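## Task

Pull the dark wooden spatula from the jar holding five utensils (wooden spoon, dark wooden spatula, black nylon turner, red nylon spoon, steel serving spoon) and set it lying flat on the cutting board, with the midpoint of its length above the board and touching neither the table, the jar nor any other utensil. The remaining four utensils must still be in the jar and the jar must stand upright. It only counts if everything stays that way without the robot holding it; release the spatula and pull the hand away at the end.

## Robot and tools

Robot: a single six-joint arm ending in a five-fingered right hand. Because there is one arm, every command carries exactly one row of 14 numbers. Cameras: cam_high, cam_low and cam_wrist, each 896x504 pixels.

Frames. The scene frame has its origin on the table surface under the arm base; +z is up, and +y lies to the left when facing along +x. Positions are in metres, orientation is a wxyz quaternion. The hand point sits 0.05 m in front of the palm, where index pad and thumb tip meet in a pinch. Its own axes: +z runs along the straightened fingers (fingertips 0.06-0.07 m past the point), +y points out of the palm, +x runs across the palm toward the little finger. The hand spans 0.08 m on the little-finger side, and 0.02 m (thumb tucked in front) up to 0.09 m on the thumb side. A wrist bracket on the little-finger side stands 0.03 m proud along +y and 0.11 m across; it can collide.

The row, in order: dx, dy, dz, rx, ry, rz, little, ring, middle, index, thumb_bend, thumb_turn, force_limit, speed, all within [-1, 1]. The first six are an offset, not a pose: expressed in the hand point's own axes and measured from the hand pose printed in the latest result that shows it (before any such result, and for later calls within one reply, from where the hand is when the action starts). 1.0 equals 0.6 m or 180 degrees; rx, ry, rz form one rotation vector. Every row in an action is counted from that same starting pose, not chained. All zeros therefore pulls the hand back to that pose; it is not a pause. The six hand numbers are absolute targets: +1 fully open/straight, -1 fully curled; for thumb_turn, +1 is beside the palm and -1 swung in front of it, facing the fingers. A pinch is roughly index -0.22, thumb_bend -0.75, thumb_turn -0.57. force_limit maps -1..+1 to about 0..10 N at the fingertip (0..15 N for the two thumb motors) and only stops closing. speed maps -1..+1 to nearly still..full, where full covers a finger's range in 0.6 s; use -0.9 or slower for a soft grip.

Tools.
- execute_actions {actions, pictures}: actions holds at most one item. Empty list: just report the state. {rows, steps}: 1-15 rows, steps up to 15 at 1/30 s each (default 15); the final row repeats if rows run out. {steps} alone: a wait of up to 300 steps, counted from the previous result, so thinking time is included. pictures toggles the images.
- move {target, speed, stop_force}: target is one 14-number row as above; the hand follows a straight path there lasting 0.5-10 s (cut off at 10 s). speed is m/s, 0.002-0.5, default 0.25; turning is capped at double that in rad/s. stop_force (9-40 N, allowed after 0.2 s of scene time) halts the path when the wrist feels that much added resistance along the line to the target; it is unreliable on moves that rotate, and should be omitted when lifting off something being pressed. The hand numbers are sent at the start. The result adds a move: line with the ending (done, off_target, moving, held, fault, contact) and limits (paced = pose clipped, held = some steps blocked, after which motion can suddenly speed up), plus distance to target.
- wait {seconds}: 0-10 s with nothing new sent.
- zoom_image {camera, region}: region [x0, y0, x1, y1] in pixels from the top-left, no larger than 504x504.
- show_instructions: shows the reference images.
- finished_scene {scene}: 1 or 2; ends and grades that scene irreversibly.

Motion. Each step the commanded pose is trimmed to within 100 mm and 16 degrees of the measured pose; position wins over orientation when both cannot be met. Commands lag about 0.17 s. After a large move the arm may still be short; read the reported pose and send the remainder. The Hand target line shows where the controller is heading.

Results. The state line gives hand position, quaternion and velocities in the scene frame (less accurate at long reach). Wrist force and Wrist torque are in hand axes, with a fixed offset up to ~4 N, noise up to ~2.4 N, saturation near 50 N; pressing on a surface reads as force pointing back into the arm. hand_measured, hand_stopped_by (moving, target, force, stalled, fault), hand_load_n (positive = pushed open), hand_force_limit and hand_speed list the six motors in row order. A lost grip appears only as loads dropping near zero. pose unreachable and HELD mark steps the clearance check altered or blocked. MOTOR HOT appears at 70 °C; at 85 °C the brakes engage for minutes.

Gripping. With the thumb swung in front, the hand can wrap objects 0.035-0.08 m thick, lying across the palm toward the wrist; turn the thumb before arriving. Motors move only when their target changes by 0.01 or more, then lock. Resend the same values to keep holding; send a more open target to release.

Caution. The arm is stiff: aiming even slightly into a firm surface can trigger a fault. A joint torque at its limit (wrist joints 25.7 N m, others 138 N m) or 150 N on any part stops the arm for 10 s. Approach slowly, use stop_force for contact, avoid fast impacts, do not drop or fling the utensil, keep the jar upright, and never push anything off the table. Something may occasionally nudge loose objects.

Each tool is called after "Call:" by a JSON object that holds its "method" and its "body".

Reference images:

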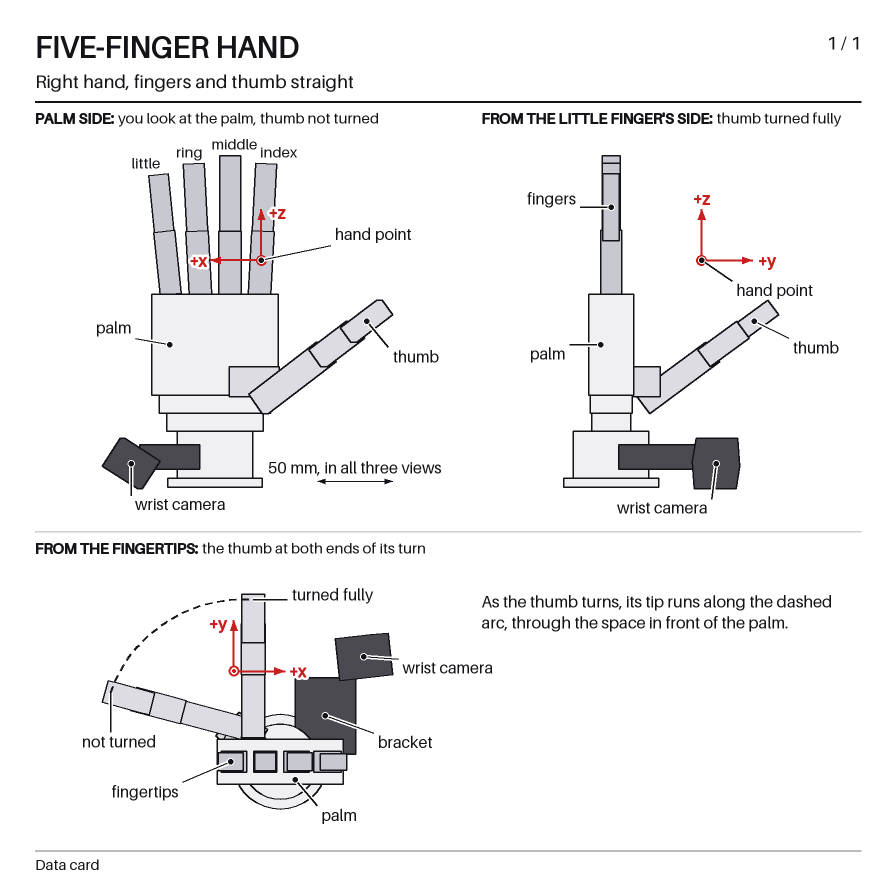

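## Session

I'll start by looking at the current state.

Call:
{"method": "execute_actions", "body": {"actions": []}}

Scene clock: 0.00 s of 5600.00 s.
end_effector_position=(+0.3099, -0.2110, +0.3662) hand_measured=(+1.000, +1.000, +1.000, +1.000, +1.000, +1.000) hand_load_n=(+0.0, +0.0, +0.0, +0.0, +0.0, +0.0) hand_stopped_by=(target, target, target, target, target, target) hand_force_limit=0.00 hand_speed=-0.80 end_effector_quat_wxyz=(+0.011, +0.713, +0.699, -0.050) end_effector_velocity=(-0.000, +0.000, +0.000) end_effector_angular_velocity=(+0.000, +0.000, -0.001)
Joint positions: [-1.184 -1.627  2.007  1.115  1.544 -1.142]
Joint velocities: [-0.001 -0.001 -0.     0.002  0.    -0.   ]
Motor temperatures (°C, as the motors report them): [16 19 18 26 29 20]
Wrist force (N, on the end effector, along its own x y z axes, offset not removed): no reading
Wrist torque (N m, same axes, about the end effector's origin, offset not removed): no reading
Hand target: +0.310, -0.211, +0.366; +0.011, +0.713, +0.699, -0.050

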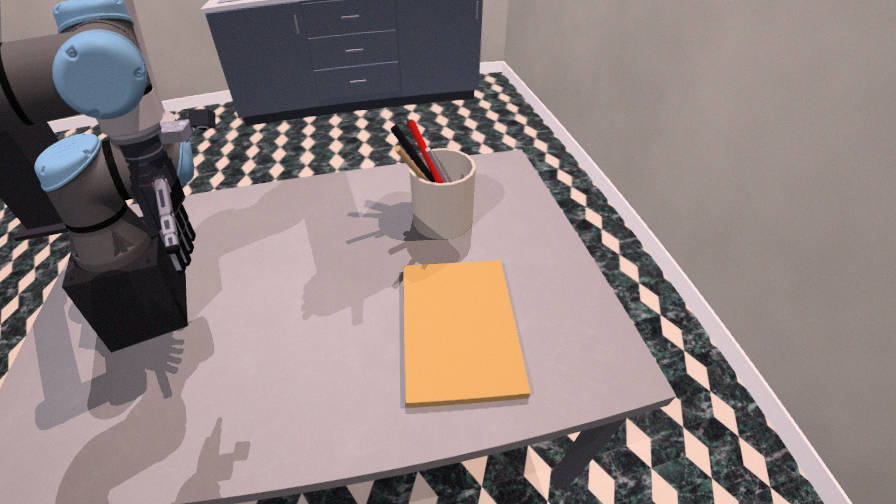

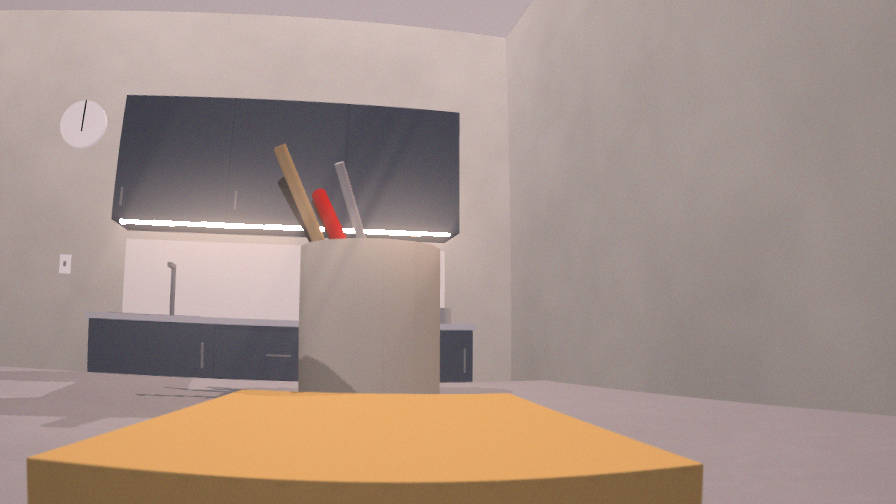

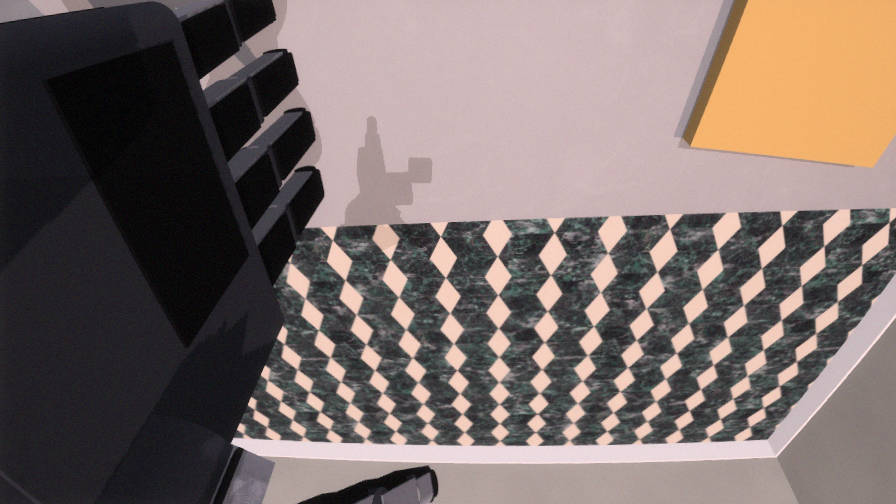

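Call:
{"method": "zoom_image", "body": {"camera": "cam_high", "region": [370, 100, 510, 250]}}

Call:
{"method": "zoom_image", "body": {"camera": "cam_low", "region": [250, 120, 470, 270]}}

Region (370, 100, 510, 250) of cam_high's 896x504 image, scaled by 3.360, with more detail than that image has; it fills the left 470 columns of this view, and the rest is white.

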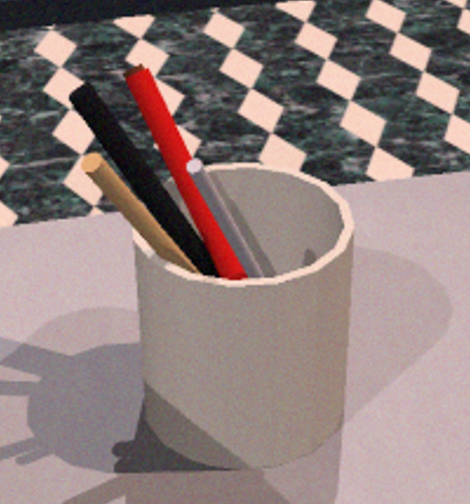

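Region (250, 120, 470, 270) of cam_low's 896x504 image, scaled by 2.291, with more detail than that image has; it fills the top 344 rows of this view, and the rest is white.

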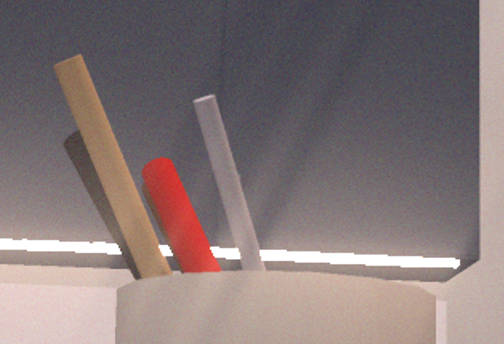

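Call:
{"method": "zoom_image", "body": {"camera": "cam_high", "region": [385, 110, 455, 190]}}

Call:
{"method": "zoom_image", "body": {"camera": "cam_low", "region": [270, 160, 370, 250]}}

Region (385, 110, 455, 190) of cam_high's 896x504 image, scaled by 6.300, with more detail than that image has; it fills the left 441 columns of this view, and the rest is white.

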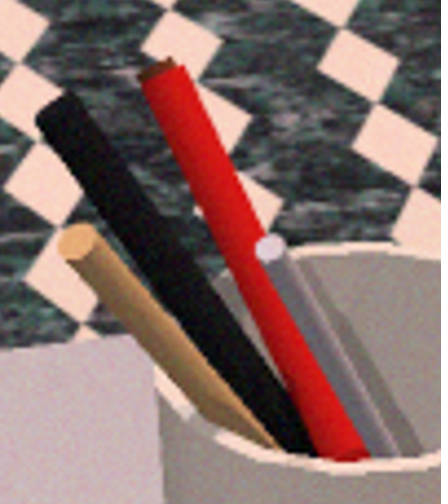

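Region (270, 160, 370, 250) of cam_low's 896x504 image, scaled by 5.040, with more detail than that image has; it fills the top 454 rows of this view, and the rest is white.

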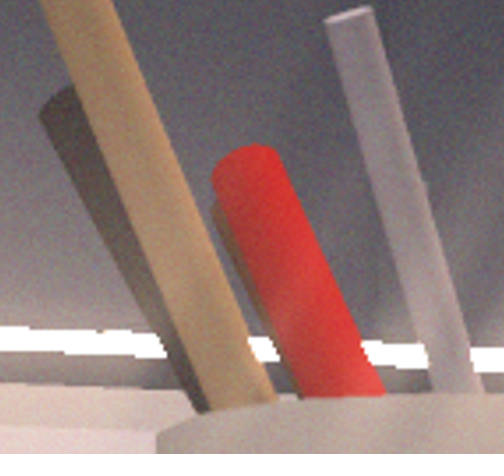

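Call:
{"method": "move", "body": {"target": [0.673, 0.293, -0.217, -0.0175, 0.0274, -0.0063, 1, 1, 1, 1, 1, 1, 0, 0.5], "speed": 0.3}}

Scene clock: 28.03 s of 5600.00 s.
end_effector_position=(+0.4992, +0.1980, +0.4516) hand_measured=(+1.000, +1.000, +1.000, +1.000, +1.000, +1.000) hand_load_n=(+0.0, +0.0, +0.0, +0.0, +0.0, +0.0) hand_stopped_by=(target, target, target, target, target, target) hand_force_limit=0.00 hand_speed=0.50 end_effector_quat_wxyz=(+0.001, +0.707, +0.707, +0.000) end_effector_velocity=(+0.001, +0.002, +0.000) end_effector_angular_velocity=(-0.002, +0.003, -0.000)
Joint positions: [ 0.186 -1.277  1.299  1.433  1.568  0.203]
Joint velocities: [ 0.004  0.006 -0.009  0.006  0.002  0.005]
Motor temperatures (°C, as the motors report them): [16 19 18 26 29 20]
Wrist force (N, on the end effector, along its own x y z axes, offset not removed): [-0.4 -0.7 1.0]
Wrist torque (N m, same axes, about the end effector's origin, offset not removed): [-0.24 0.00 0.06]
Hand target: +0.499, +0.198, +0.452; +0.001, +0.707, +0.707, -0.000
Off the commanded pose: 0.001 m, 0 deg.
After step 90, 22.87 s passed at rest.
move: done

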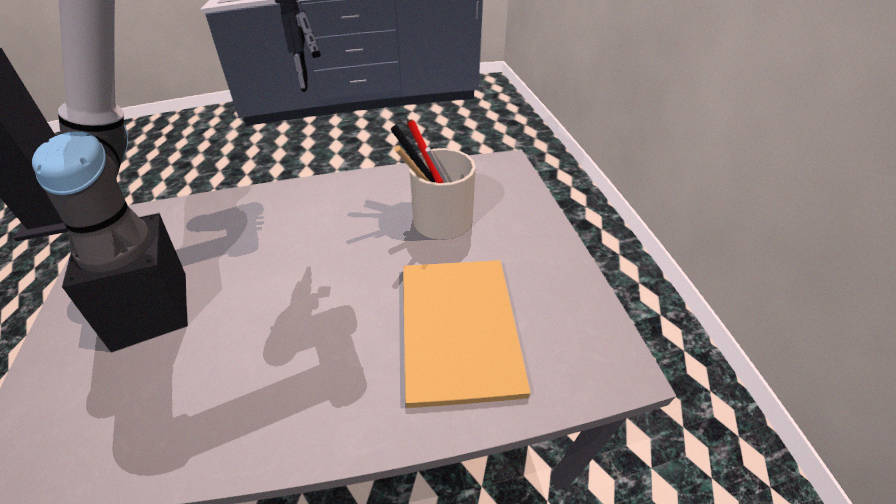

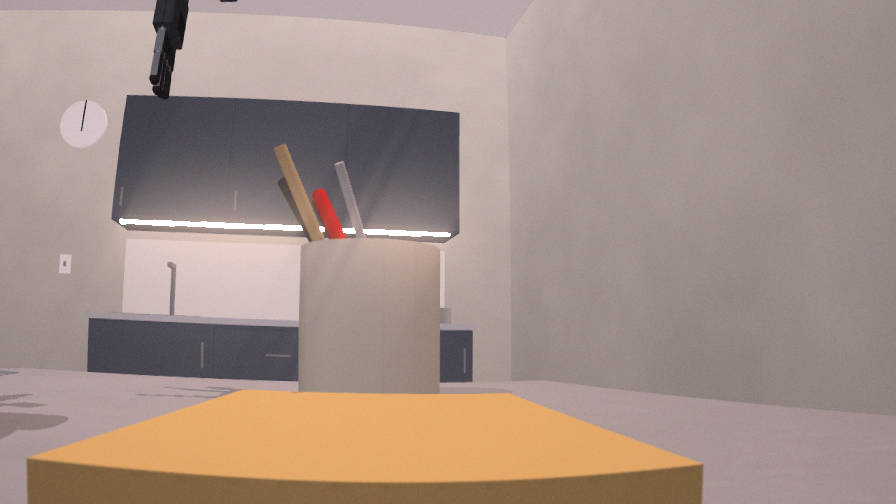

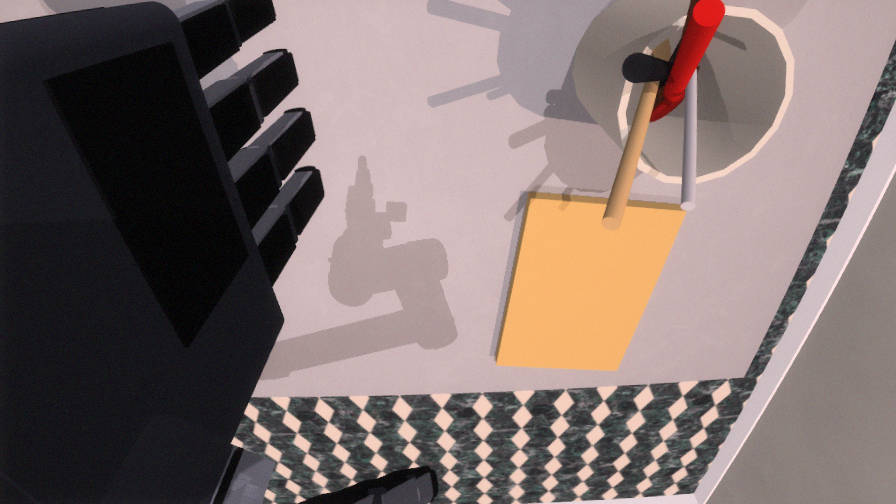

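Call:
{"method": "move", "body": {"target": [0.15, 0.2, 0.04, 0, 0.09, 0, 1, 1, 1, 1, 1, 1, 0, 0.5], "speed": 0.25}}

Scene clock: 76.10 s of 5600.00 s.
end_effector_position=(+0.6191, +0.2880, +0.4278) hand_measured=(+1.000, +1.000, +1.000, +1.000, +1.000, +1.000) hand_load_n=(+0.0, +0.0, +0.0, +0.0, +0.0, +0.0) hand_stopped_by=(target, target, target, target, target, target) hand_force_limit=0.00 hand_speed=0.50 end_effector_quat_wxyz=(-0.099, +0.700, +0.701, +0.100) end_effector_velocity=(+0.001, +0.001, +0.000) end_effector_angular_velocity=(+0.001, +0.002, +0.002)
Joint positions: [ 0.176 -0.951  0.832  1.518  1.29   0.201]
Joint velocities: [ 0.001  0.007 -0.012  0.007 -0.001 -0.   ]
Motor temperatures (°C, as the motors report them): [16 19 18 26 29 20]
Wrist force (N, on the end effector, along its own x y z axes, offset not removed): [-1.5 -0.2 1.3]
Wrist torque (N m, same axes, about the end effector's origin, offset not removed): [-0.17 0.24 -0.04]
Hand target: +0.619, +0.288, +0.428; -0.099, +0.700, +0.701, +0.100
Off the commanded pose: 0.000 m, 0 deg.
After step 90, 43.83 s passed at rest.
move: done

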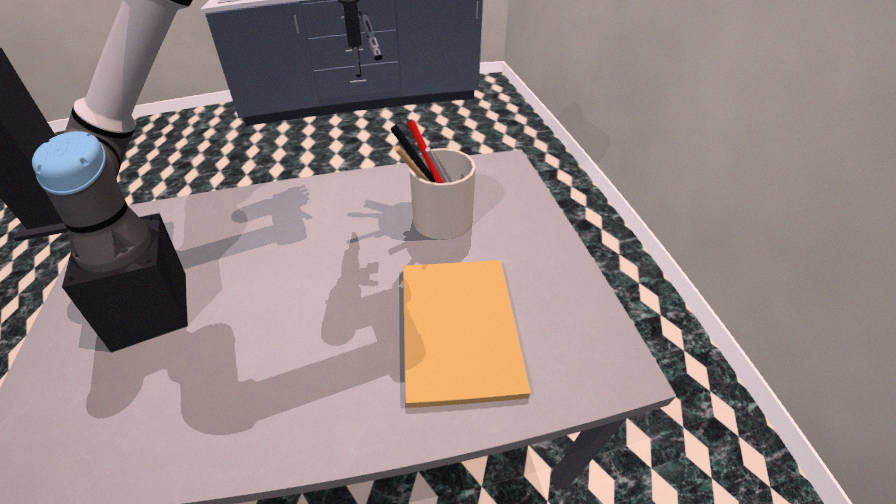

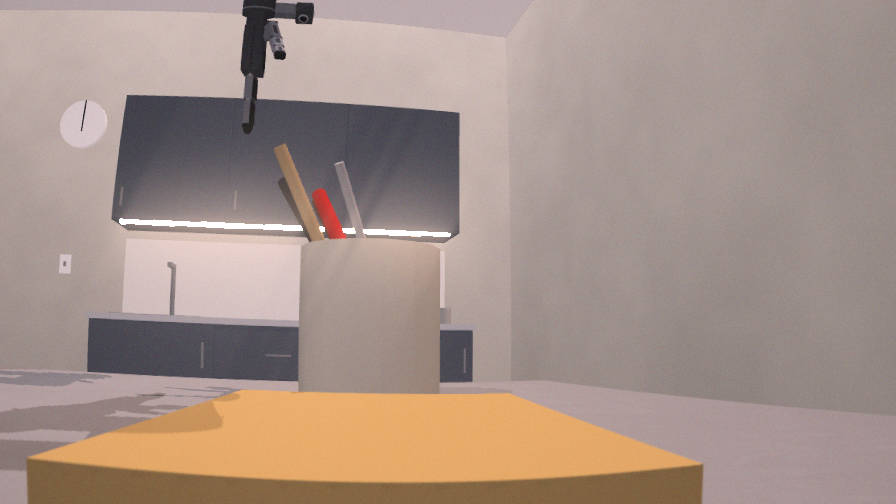

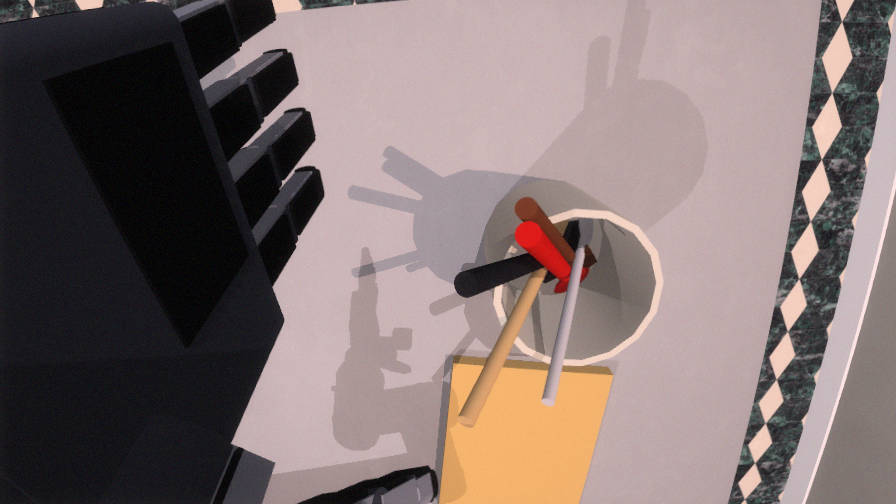

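Call:
{"method": "zoom_image", "body": {"camera": "cam_wrist", "region": [440, 170, 680, 440]}}

Call:
{"method": "zoom_image", "body": {"camera": "cam_wrist", "region": [490, 185, 620, 315]}}

Region (440, 170, 680, 440) of cam_wrist's 896x504 image, scaled by 1.867, with more detail than that image has.

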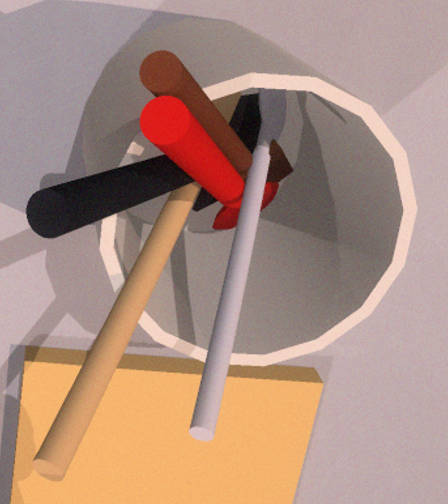

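Region (490, 185, 620, 315) of cam_wrist's 896x504 image, scaled by 3.877, with more detail than that image has.

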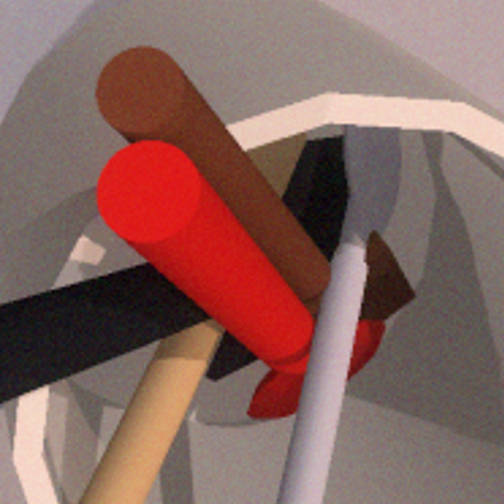

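Call:
{"method": "move", "body": {"target": [0.0369, 0.0233, 0.1478, -0.2092, 0.635, 0.4319, 1, 1, 1, -0.18, -0.75, -0.57, 0, 0], "speed": 0.4}}

Scene clock: 138.93 s of 5600.00 s.
end_effector_position=(+0.6331, +0.3340, +0.3488) hand_measured=(+1.000, +1.000, +1.000, -0.180, -0.750, -0.570) hand_load_n=(+0.0, +0.0, +0.0, +0.0, +0.0, +0.0) hand_stopped_by=(target, target, target, target, target, target) hand_force_limit=0.00 hand_speed=0.00 end_effector_quat_wxyz=(-0.439, +0.530, -0.240, +0.685) end_effector_velocity=(+0.000, +0.000, +0.000) end_effector_angular_velocity=(+0.003, -0.002, -0.007)
Joint positions: [ 0.388 -1.219  2.072 -1.309  1.81   2.461]
Joint velocities: [ 0.004  0.004 -0.003 -0.004  0.011 -0.002]
Motor temperatures (°C, as the motors report them): [16 19 18 26 29 20]
Wrist force (N, on the end effector, along its own x y z axes, offset not removed): [-1.8 0.4 1.2]
Wrist torque (N m, same axes, about the end effector's origin, offset not removed): [-0.15 0.26 0.01]
Hand target: +0.633, +0.334, +0.349; -0.438, +0.530, -0.240, +0.685
Off the commanded pose: 0.000 m, 0 deg.
After step 90, 56.10 s passed at rest.
move: done

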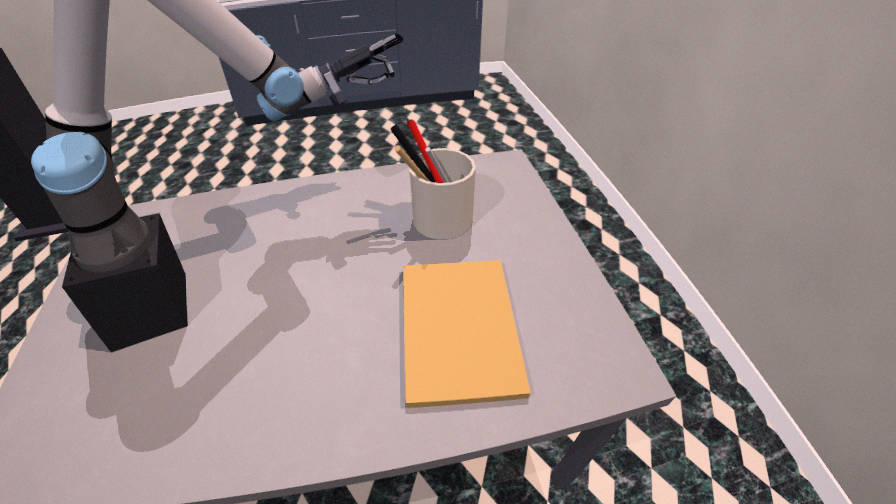

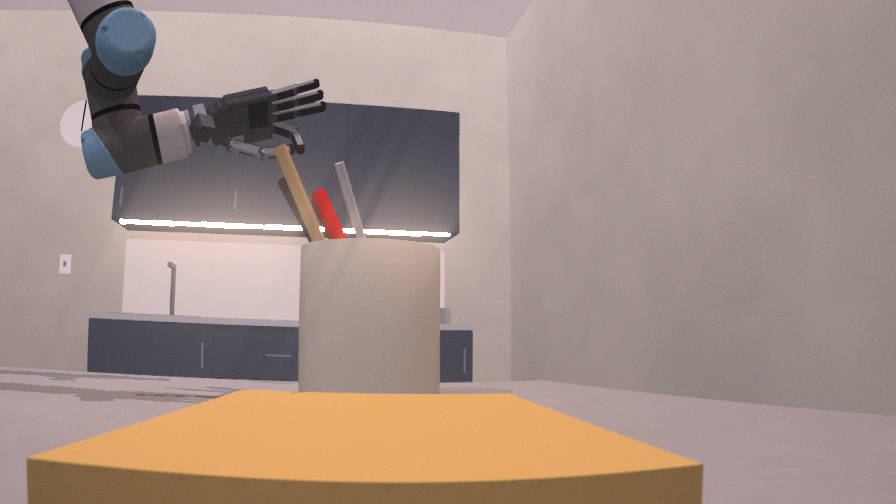

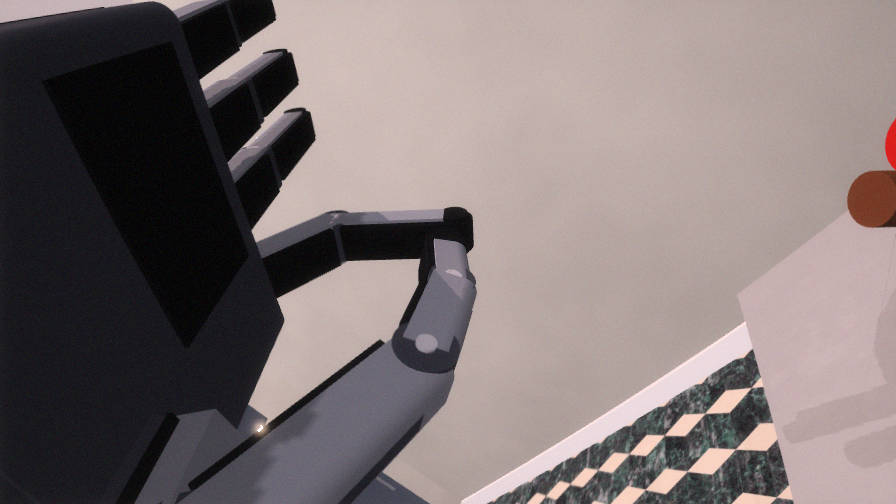

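Call:
{"method": "move", "body": {"target": [0, 0.125, 0, 0, 0, 0, 1, 1, 1, 0.25, -0.75, -0.57, 0, 0], "speed": 0.15}}

Scene clock: 143.13 s of 5600.00 s.
end_effector_position=(+0.6590, +0.2965, +0.2894) hand_measured=(+1.000, +1.000, +1.000, +0.250, -0.750, -0.570) hand_load_n=(+0.0, +0.0, +0.0, +0.0, +0.0, +0.0) hand_stopped_by=(target, target, target, target, target, target) hand_force_limit=0.00 hand_speed=0.00 end_effector_quat_wxyz=(-0.439, +0.530, -0.240, +0.685) end_effector_velocity=(+0.001, +0.000, -0.001) end_effector_angular_velocity=(+0.001, -0.000, +0.002)
Joint positions: [ 0.288 -1.088  2.086 -1.446  1.721  2.506]
Joint velocities: [-0.001  0.004 -0.002 -0.003 -0.002  0.002]
Motor temperatures (°C, as the motors report them): [16 19 18 26 29 20]
Wrist force (N, on the end effector, along its own x y z axes, offset not removed): [-0.7 0.3 2.4]
Wrist torque (N m, same axes, about the end effector's origin, offset not removed): [-0.21 0.13 0.08]
Hand target: +0.659, +0.296, +0.289; -0.439, +0.530, -0.240, +0.685
Off the commanded pose: 0.000 m, 0 deg.
After step 90, 0.20 s passed at rest.
move: done

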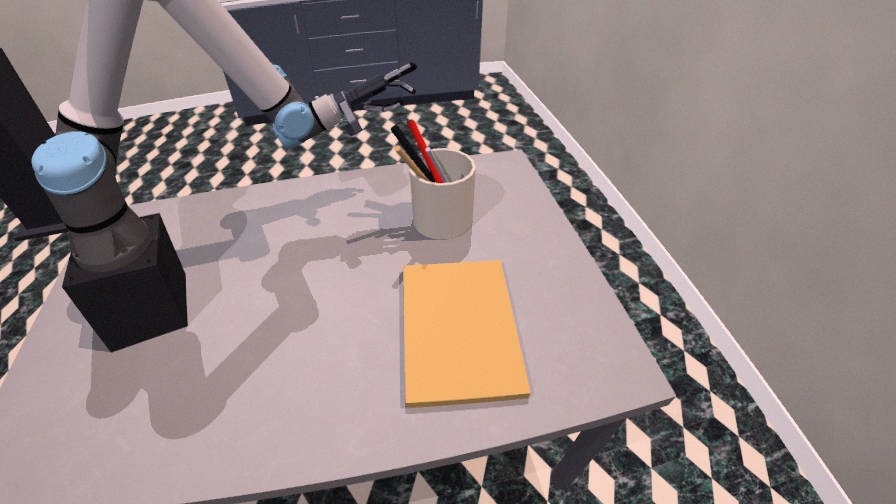

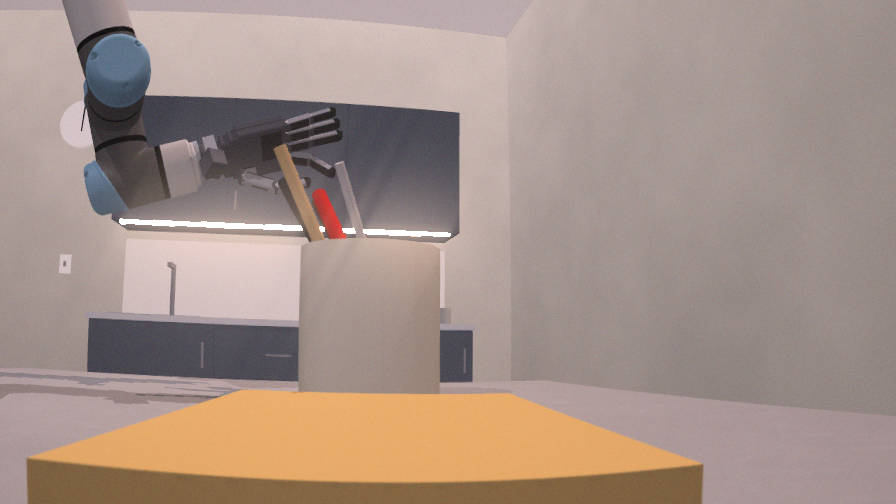

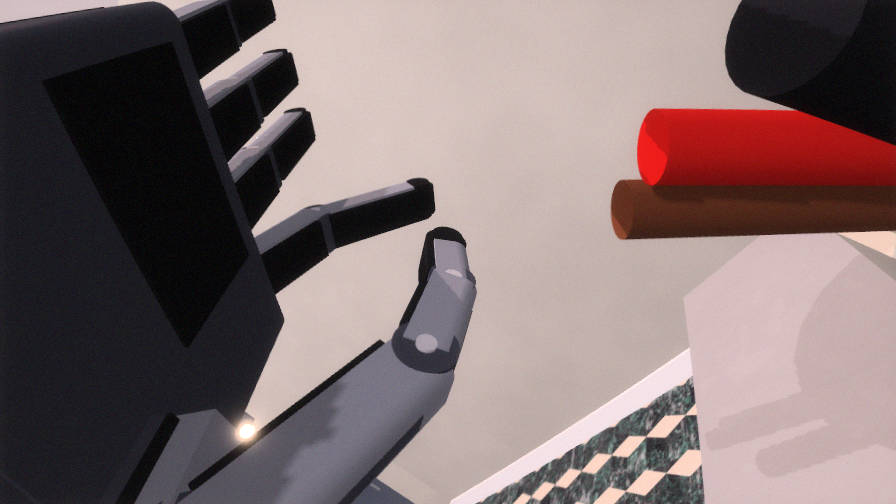

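Call:
{"method": "zoom_image", "body": {"camera": "cam_high", "region": [340, 55, 460, 175]}}

Region (340, 55, 460, 175) of cam_high's 896x504 image, scaled by 4.200, with more detail than that image has.

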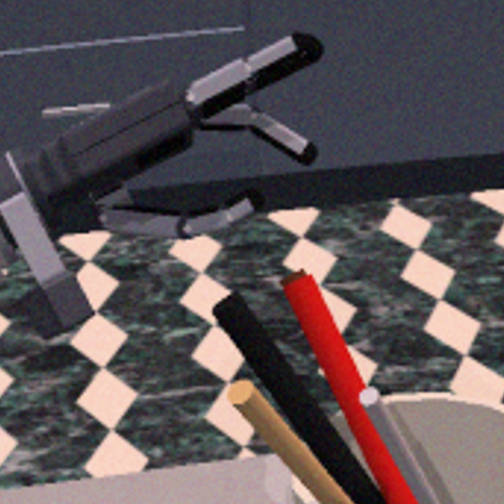

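Call:
{"method": "move", "body": {"target": [0.0117, 0.05, -0.03, -0.054, 0, 0, 1, 1, 1, 0.25, -0.75, -0.57, 0, 0], "speed": 0.12}}

Scene clock: 164.50 s of 5600.00 s.
end_effector_position=(+0.6521, +0.2731, +0.2635) hand_measured=(+1.000, +1.000, +1.000, +0.250, -0.750, -0.570) hand_load_n=(+0.0, +0.0, +0.0, +0.0, +0.0, +0.0) hand_stopped_by=(target, target, target, target, target, target) hand_force_limit=0.00 hand_speed=0.00 end_effector_quat_wxyz=(-0.392, +0.565, -0.297, +0.662) end_effector_velocity=(+0.000, -0.002, -0.000) end_effector_angular_velocity=(-0.000, +0.006, -0.005)
Joint positions: [ 0.292 -1.116  2.069 -1.261  1.823  2.532]
Joint velocities: [-0.001 -0.003 -0.002  0.012  0.005  0.001]
Motor temperatures (°C, as the motors report them): [16 19 18 26 29 20]
Wrist force (N, on the end effector, along its own x y z axes, offset not removed): [-1.5 0.0 1.2]
Wrist torque (N m, same axes, about the end effector's origin, offset not removed): [-0.16 0.15 0.02]
Hand target: +0.652, +0.273, +0.263; -0.392, +0.565, -0.297, +0.662
Off the commanded pose: 0.000 m, 0 deg.
After step 90, 17.27 s passed at rest.
move: done

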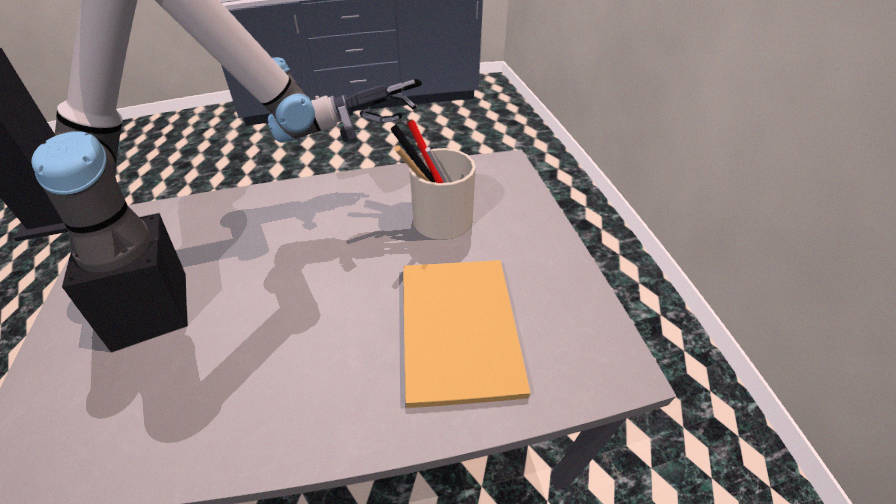

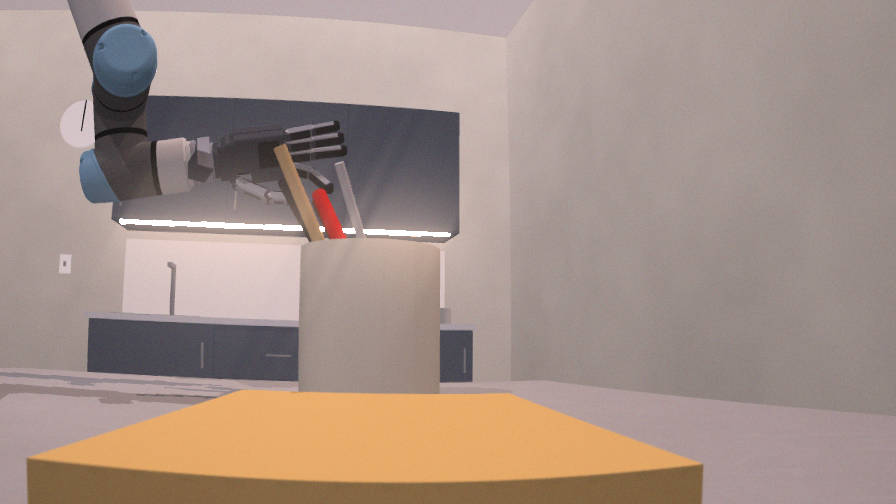

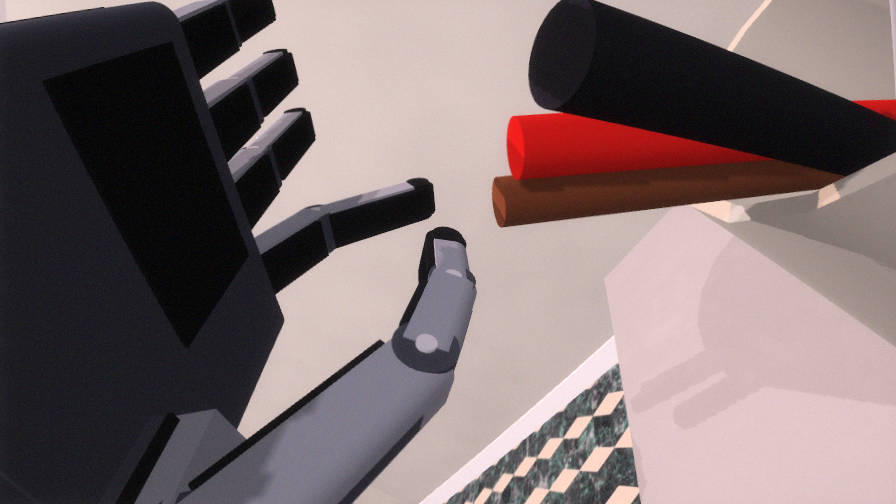

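Call:
{"method": "zoom_image", "body": {"camera": "cam_high", "region": [350, 70, 450, 170]}}

Region (350, 70, 450, 170) of cam_high's 896x504 image, scaled by 5.040, with more detail than that image has.

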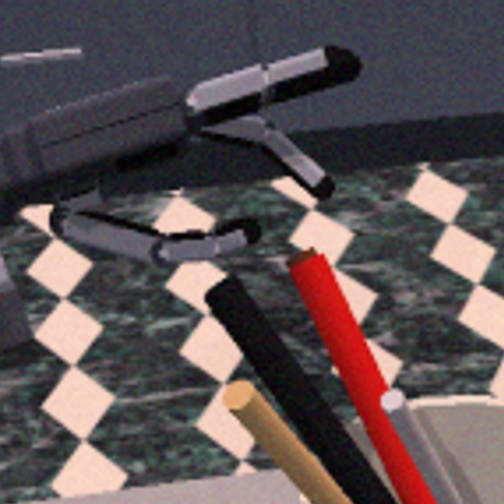

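Call:
{"method": "move", "body": {"target": [0.008, 0.069, 0.0118, 0, 0, 0, 1, 1, 1, 0.25, -0.75, -0.57, 0, 0], "speed": 0.06}}

Scene clock: 180.20 s of 5600.00 s.
end_effector_position=(+0.6663, +0.2481, +0.2326) hand_measured=(+1.000, +1.000, +1.000, +0.250, -0.750, -0.570) hand_load_n=(+0.0, +0.0, +0.0, +0.0, +0.0, +0.0) hand_stopped_by=(target, target, target, target, target, target) hand_force_limit=0.00 hand_speed=0.00 end_effector_quat_wxyz=(-0.392, +0.565, -0.297, +0.662) end_effector_velocity=(+0.001, -0.002, -0.001) end_effector_angular_velocity=(+0.000, -0.000, -0.001)
Joint positions: [ 0.229 -1.047  2.072 -1.329  1.763  2.552]
Joint velocities: [-0.004  0.004 -0.002 -0.003 -0.002  0.001]
Motor temperatures (°C, as the motors report them): [16 19 18 26 29 20]
Wrist force (N, on the end effector, along its own x y z axes, offset not removed): [-1.6 0.2 1.1]
Wrist torque (N m, same axes, about the end effector's origin, offset not removed): [-0.13 0.20 0.00]
Hand target: +0.666, +0.248, +0.233; -0.392, +0.565, -0.297, +0.662
Off the commanded pose: 0.000 m, 0 deg.
After step 90, 11.60 s passed at rest.
move: done

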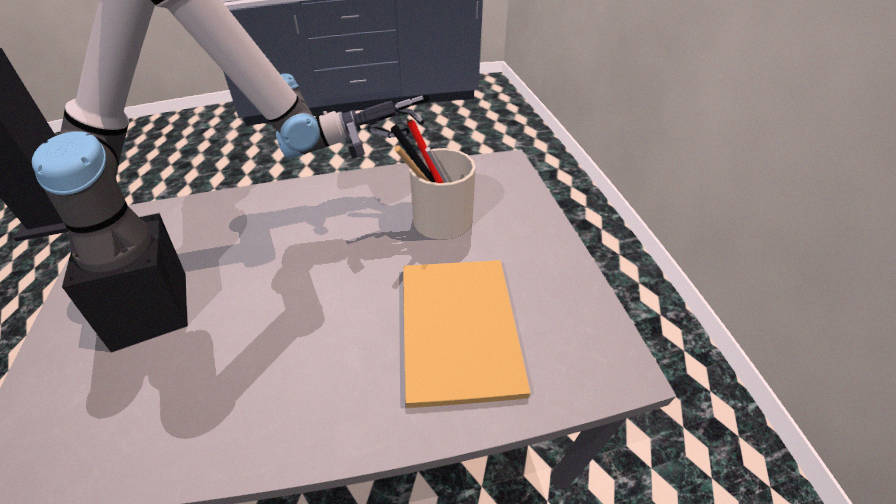

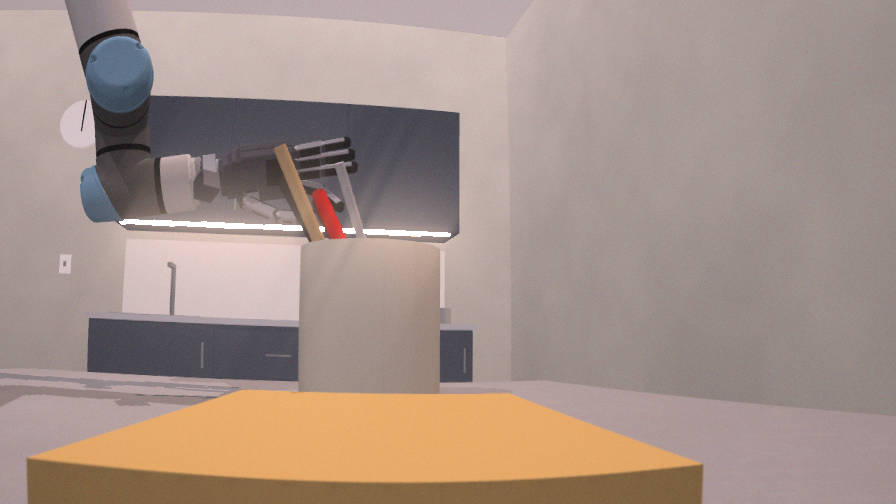

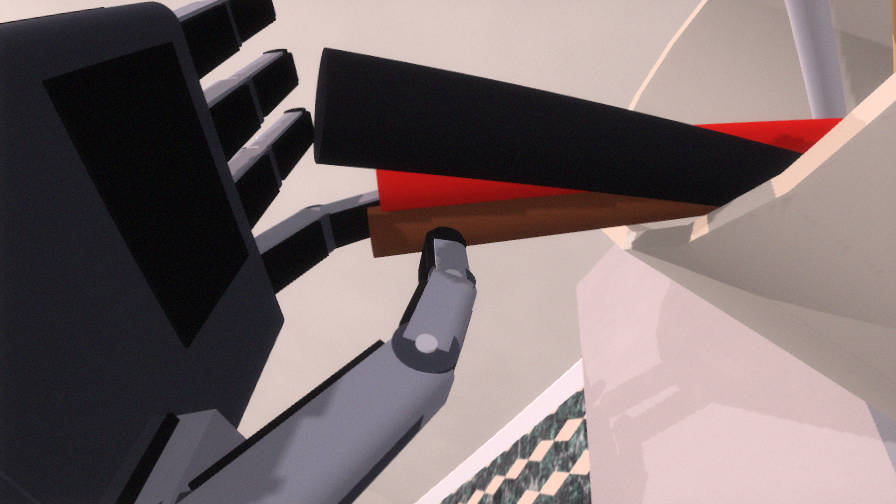

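Call:
{"method": "zoom_image", "body": {"camera": "cam_high", "region": [360, 85, 450, 175]}}

Region (360, 85, 450, 175) of cam_high's 896x504 image, scaled by 5.600, with more detail than that image has.

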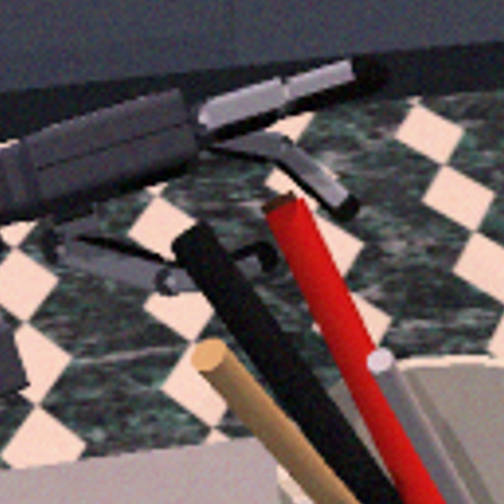

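Call:
{"method": "move", "body": {"target": [0, -0.005, 0.006, 0, 0, 0, 1, 1, 1, -0.3, -0.75, -0.57, 0.8, -0.7], "speed": 0.02}}

Scene clock: 184.23 s of 5600.00 s.
end_effector_position=(+0.6692, +0.2498, +0.2358) hand_measured=(+1.000, +1.000, +1.000, +0.008, -0.748, -0.570) hand_load_n=(+0.0, +0.0, +0.0, +11.0, +4.5, -1.0) hand_stopped_by=(target, target, target, force, target, target) hand_force_limit=0.80 hand_speed=-0.70 end_effector_quat_wxyz=(-0.392, +0.565, -0.297, +0.662) end_effector_velocity=(+0.000, +0.001, +0.001) end_effector_angular_velocity=(+0.000, -0.000, +0.001)
Joint positions: [ 0.231 -1.05   2.063 -1.316  1.765  2.551]
Joint velocities: [ 0.002 -0.002 -0.002  0.003  0.    -0.   ]
Motor temperatures (°C, as the motors report them): [16 19 18 26 29 20]
Wrist force (N, on the end effector, along its own x y z axes, offset not removed): [-1.1 2.4 -0.6]
Wrist torque (N m, same axes, about the end effector's origin, offset not removed): [-0.37 0.09 0.05]
Hand target: +0.669, +0.250, +0.236; -0.392, +0.565, -0.297, +0.662
Off the commanded pose: 0.000 m, 0 deg.
After step 90, 0.27 s passed at rest.
move: done

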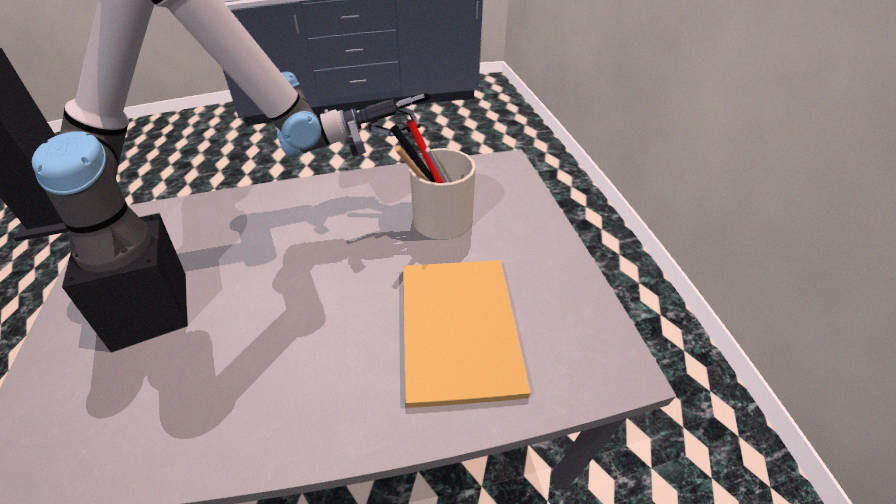

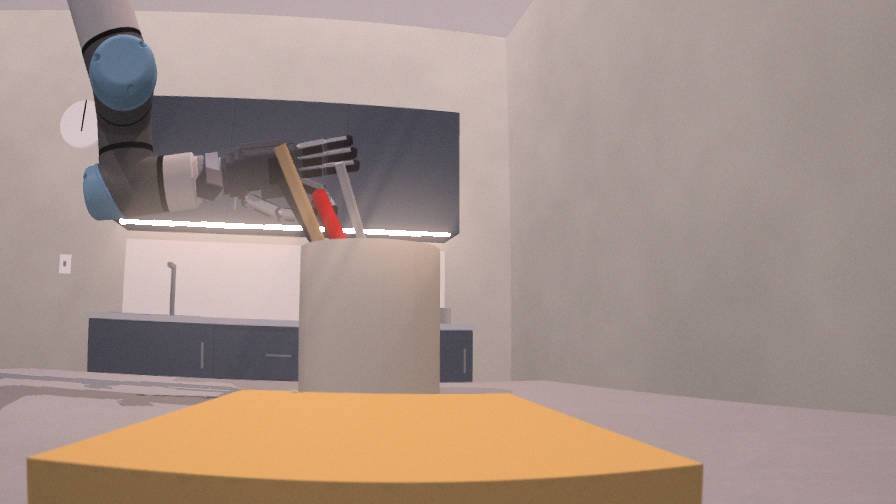

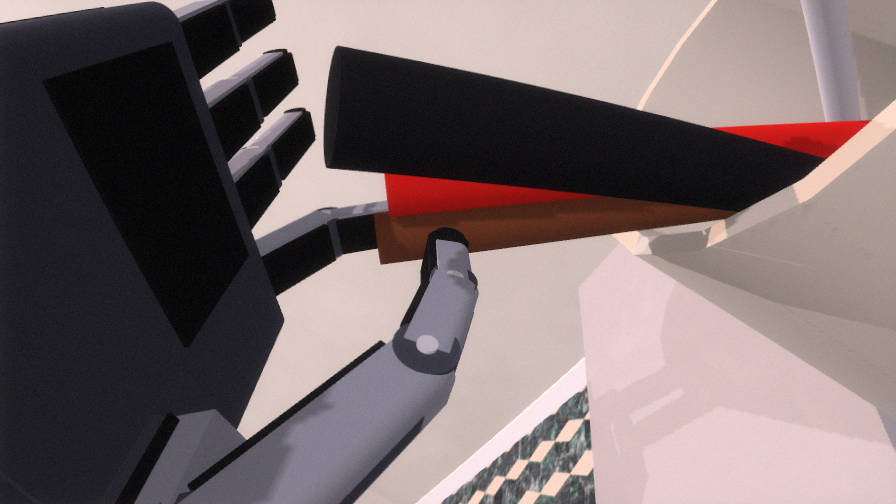

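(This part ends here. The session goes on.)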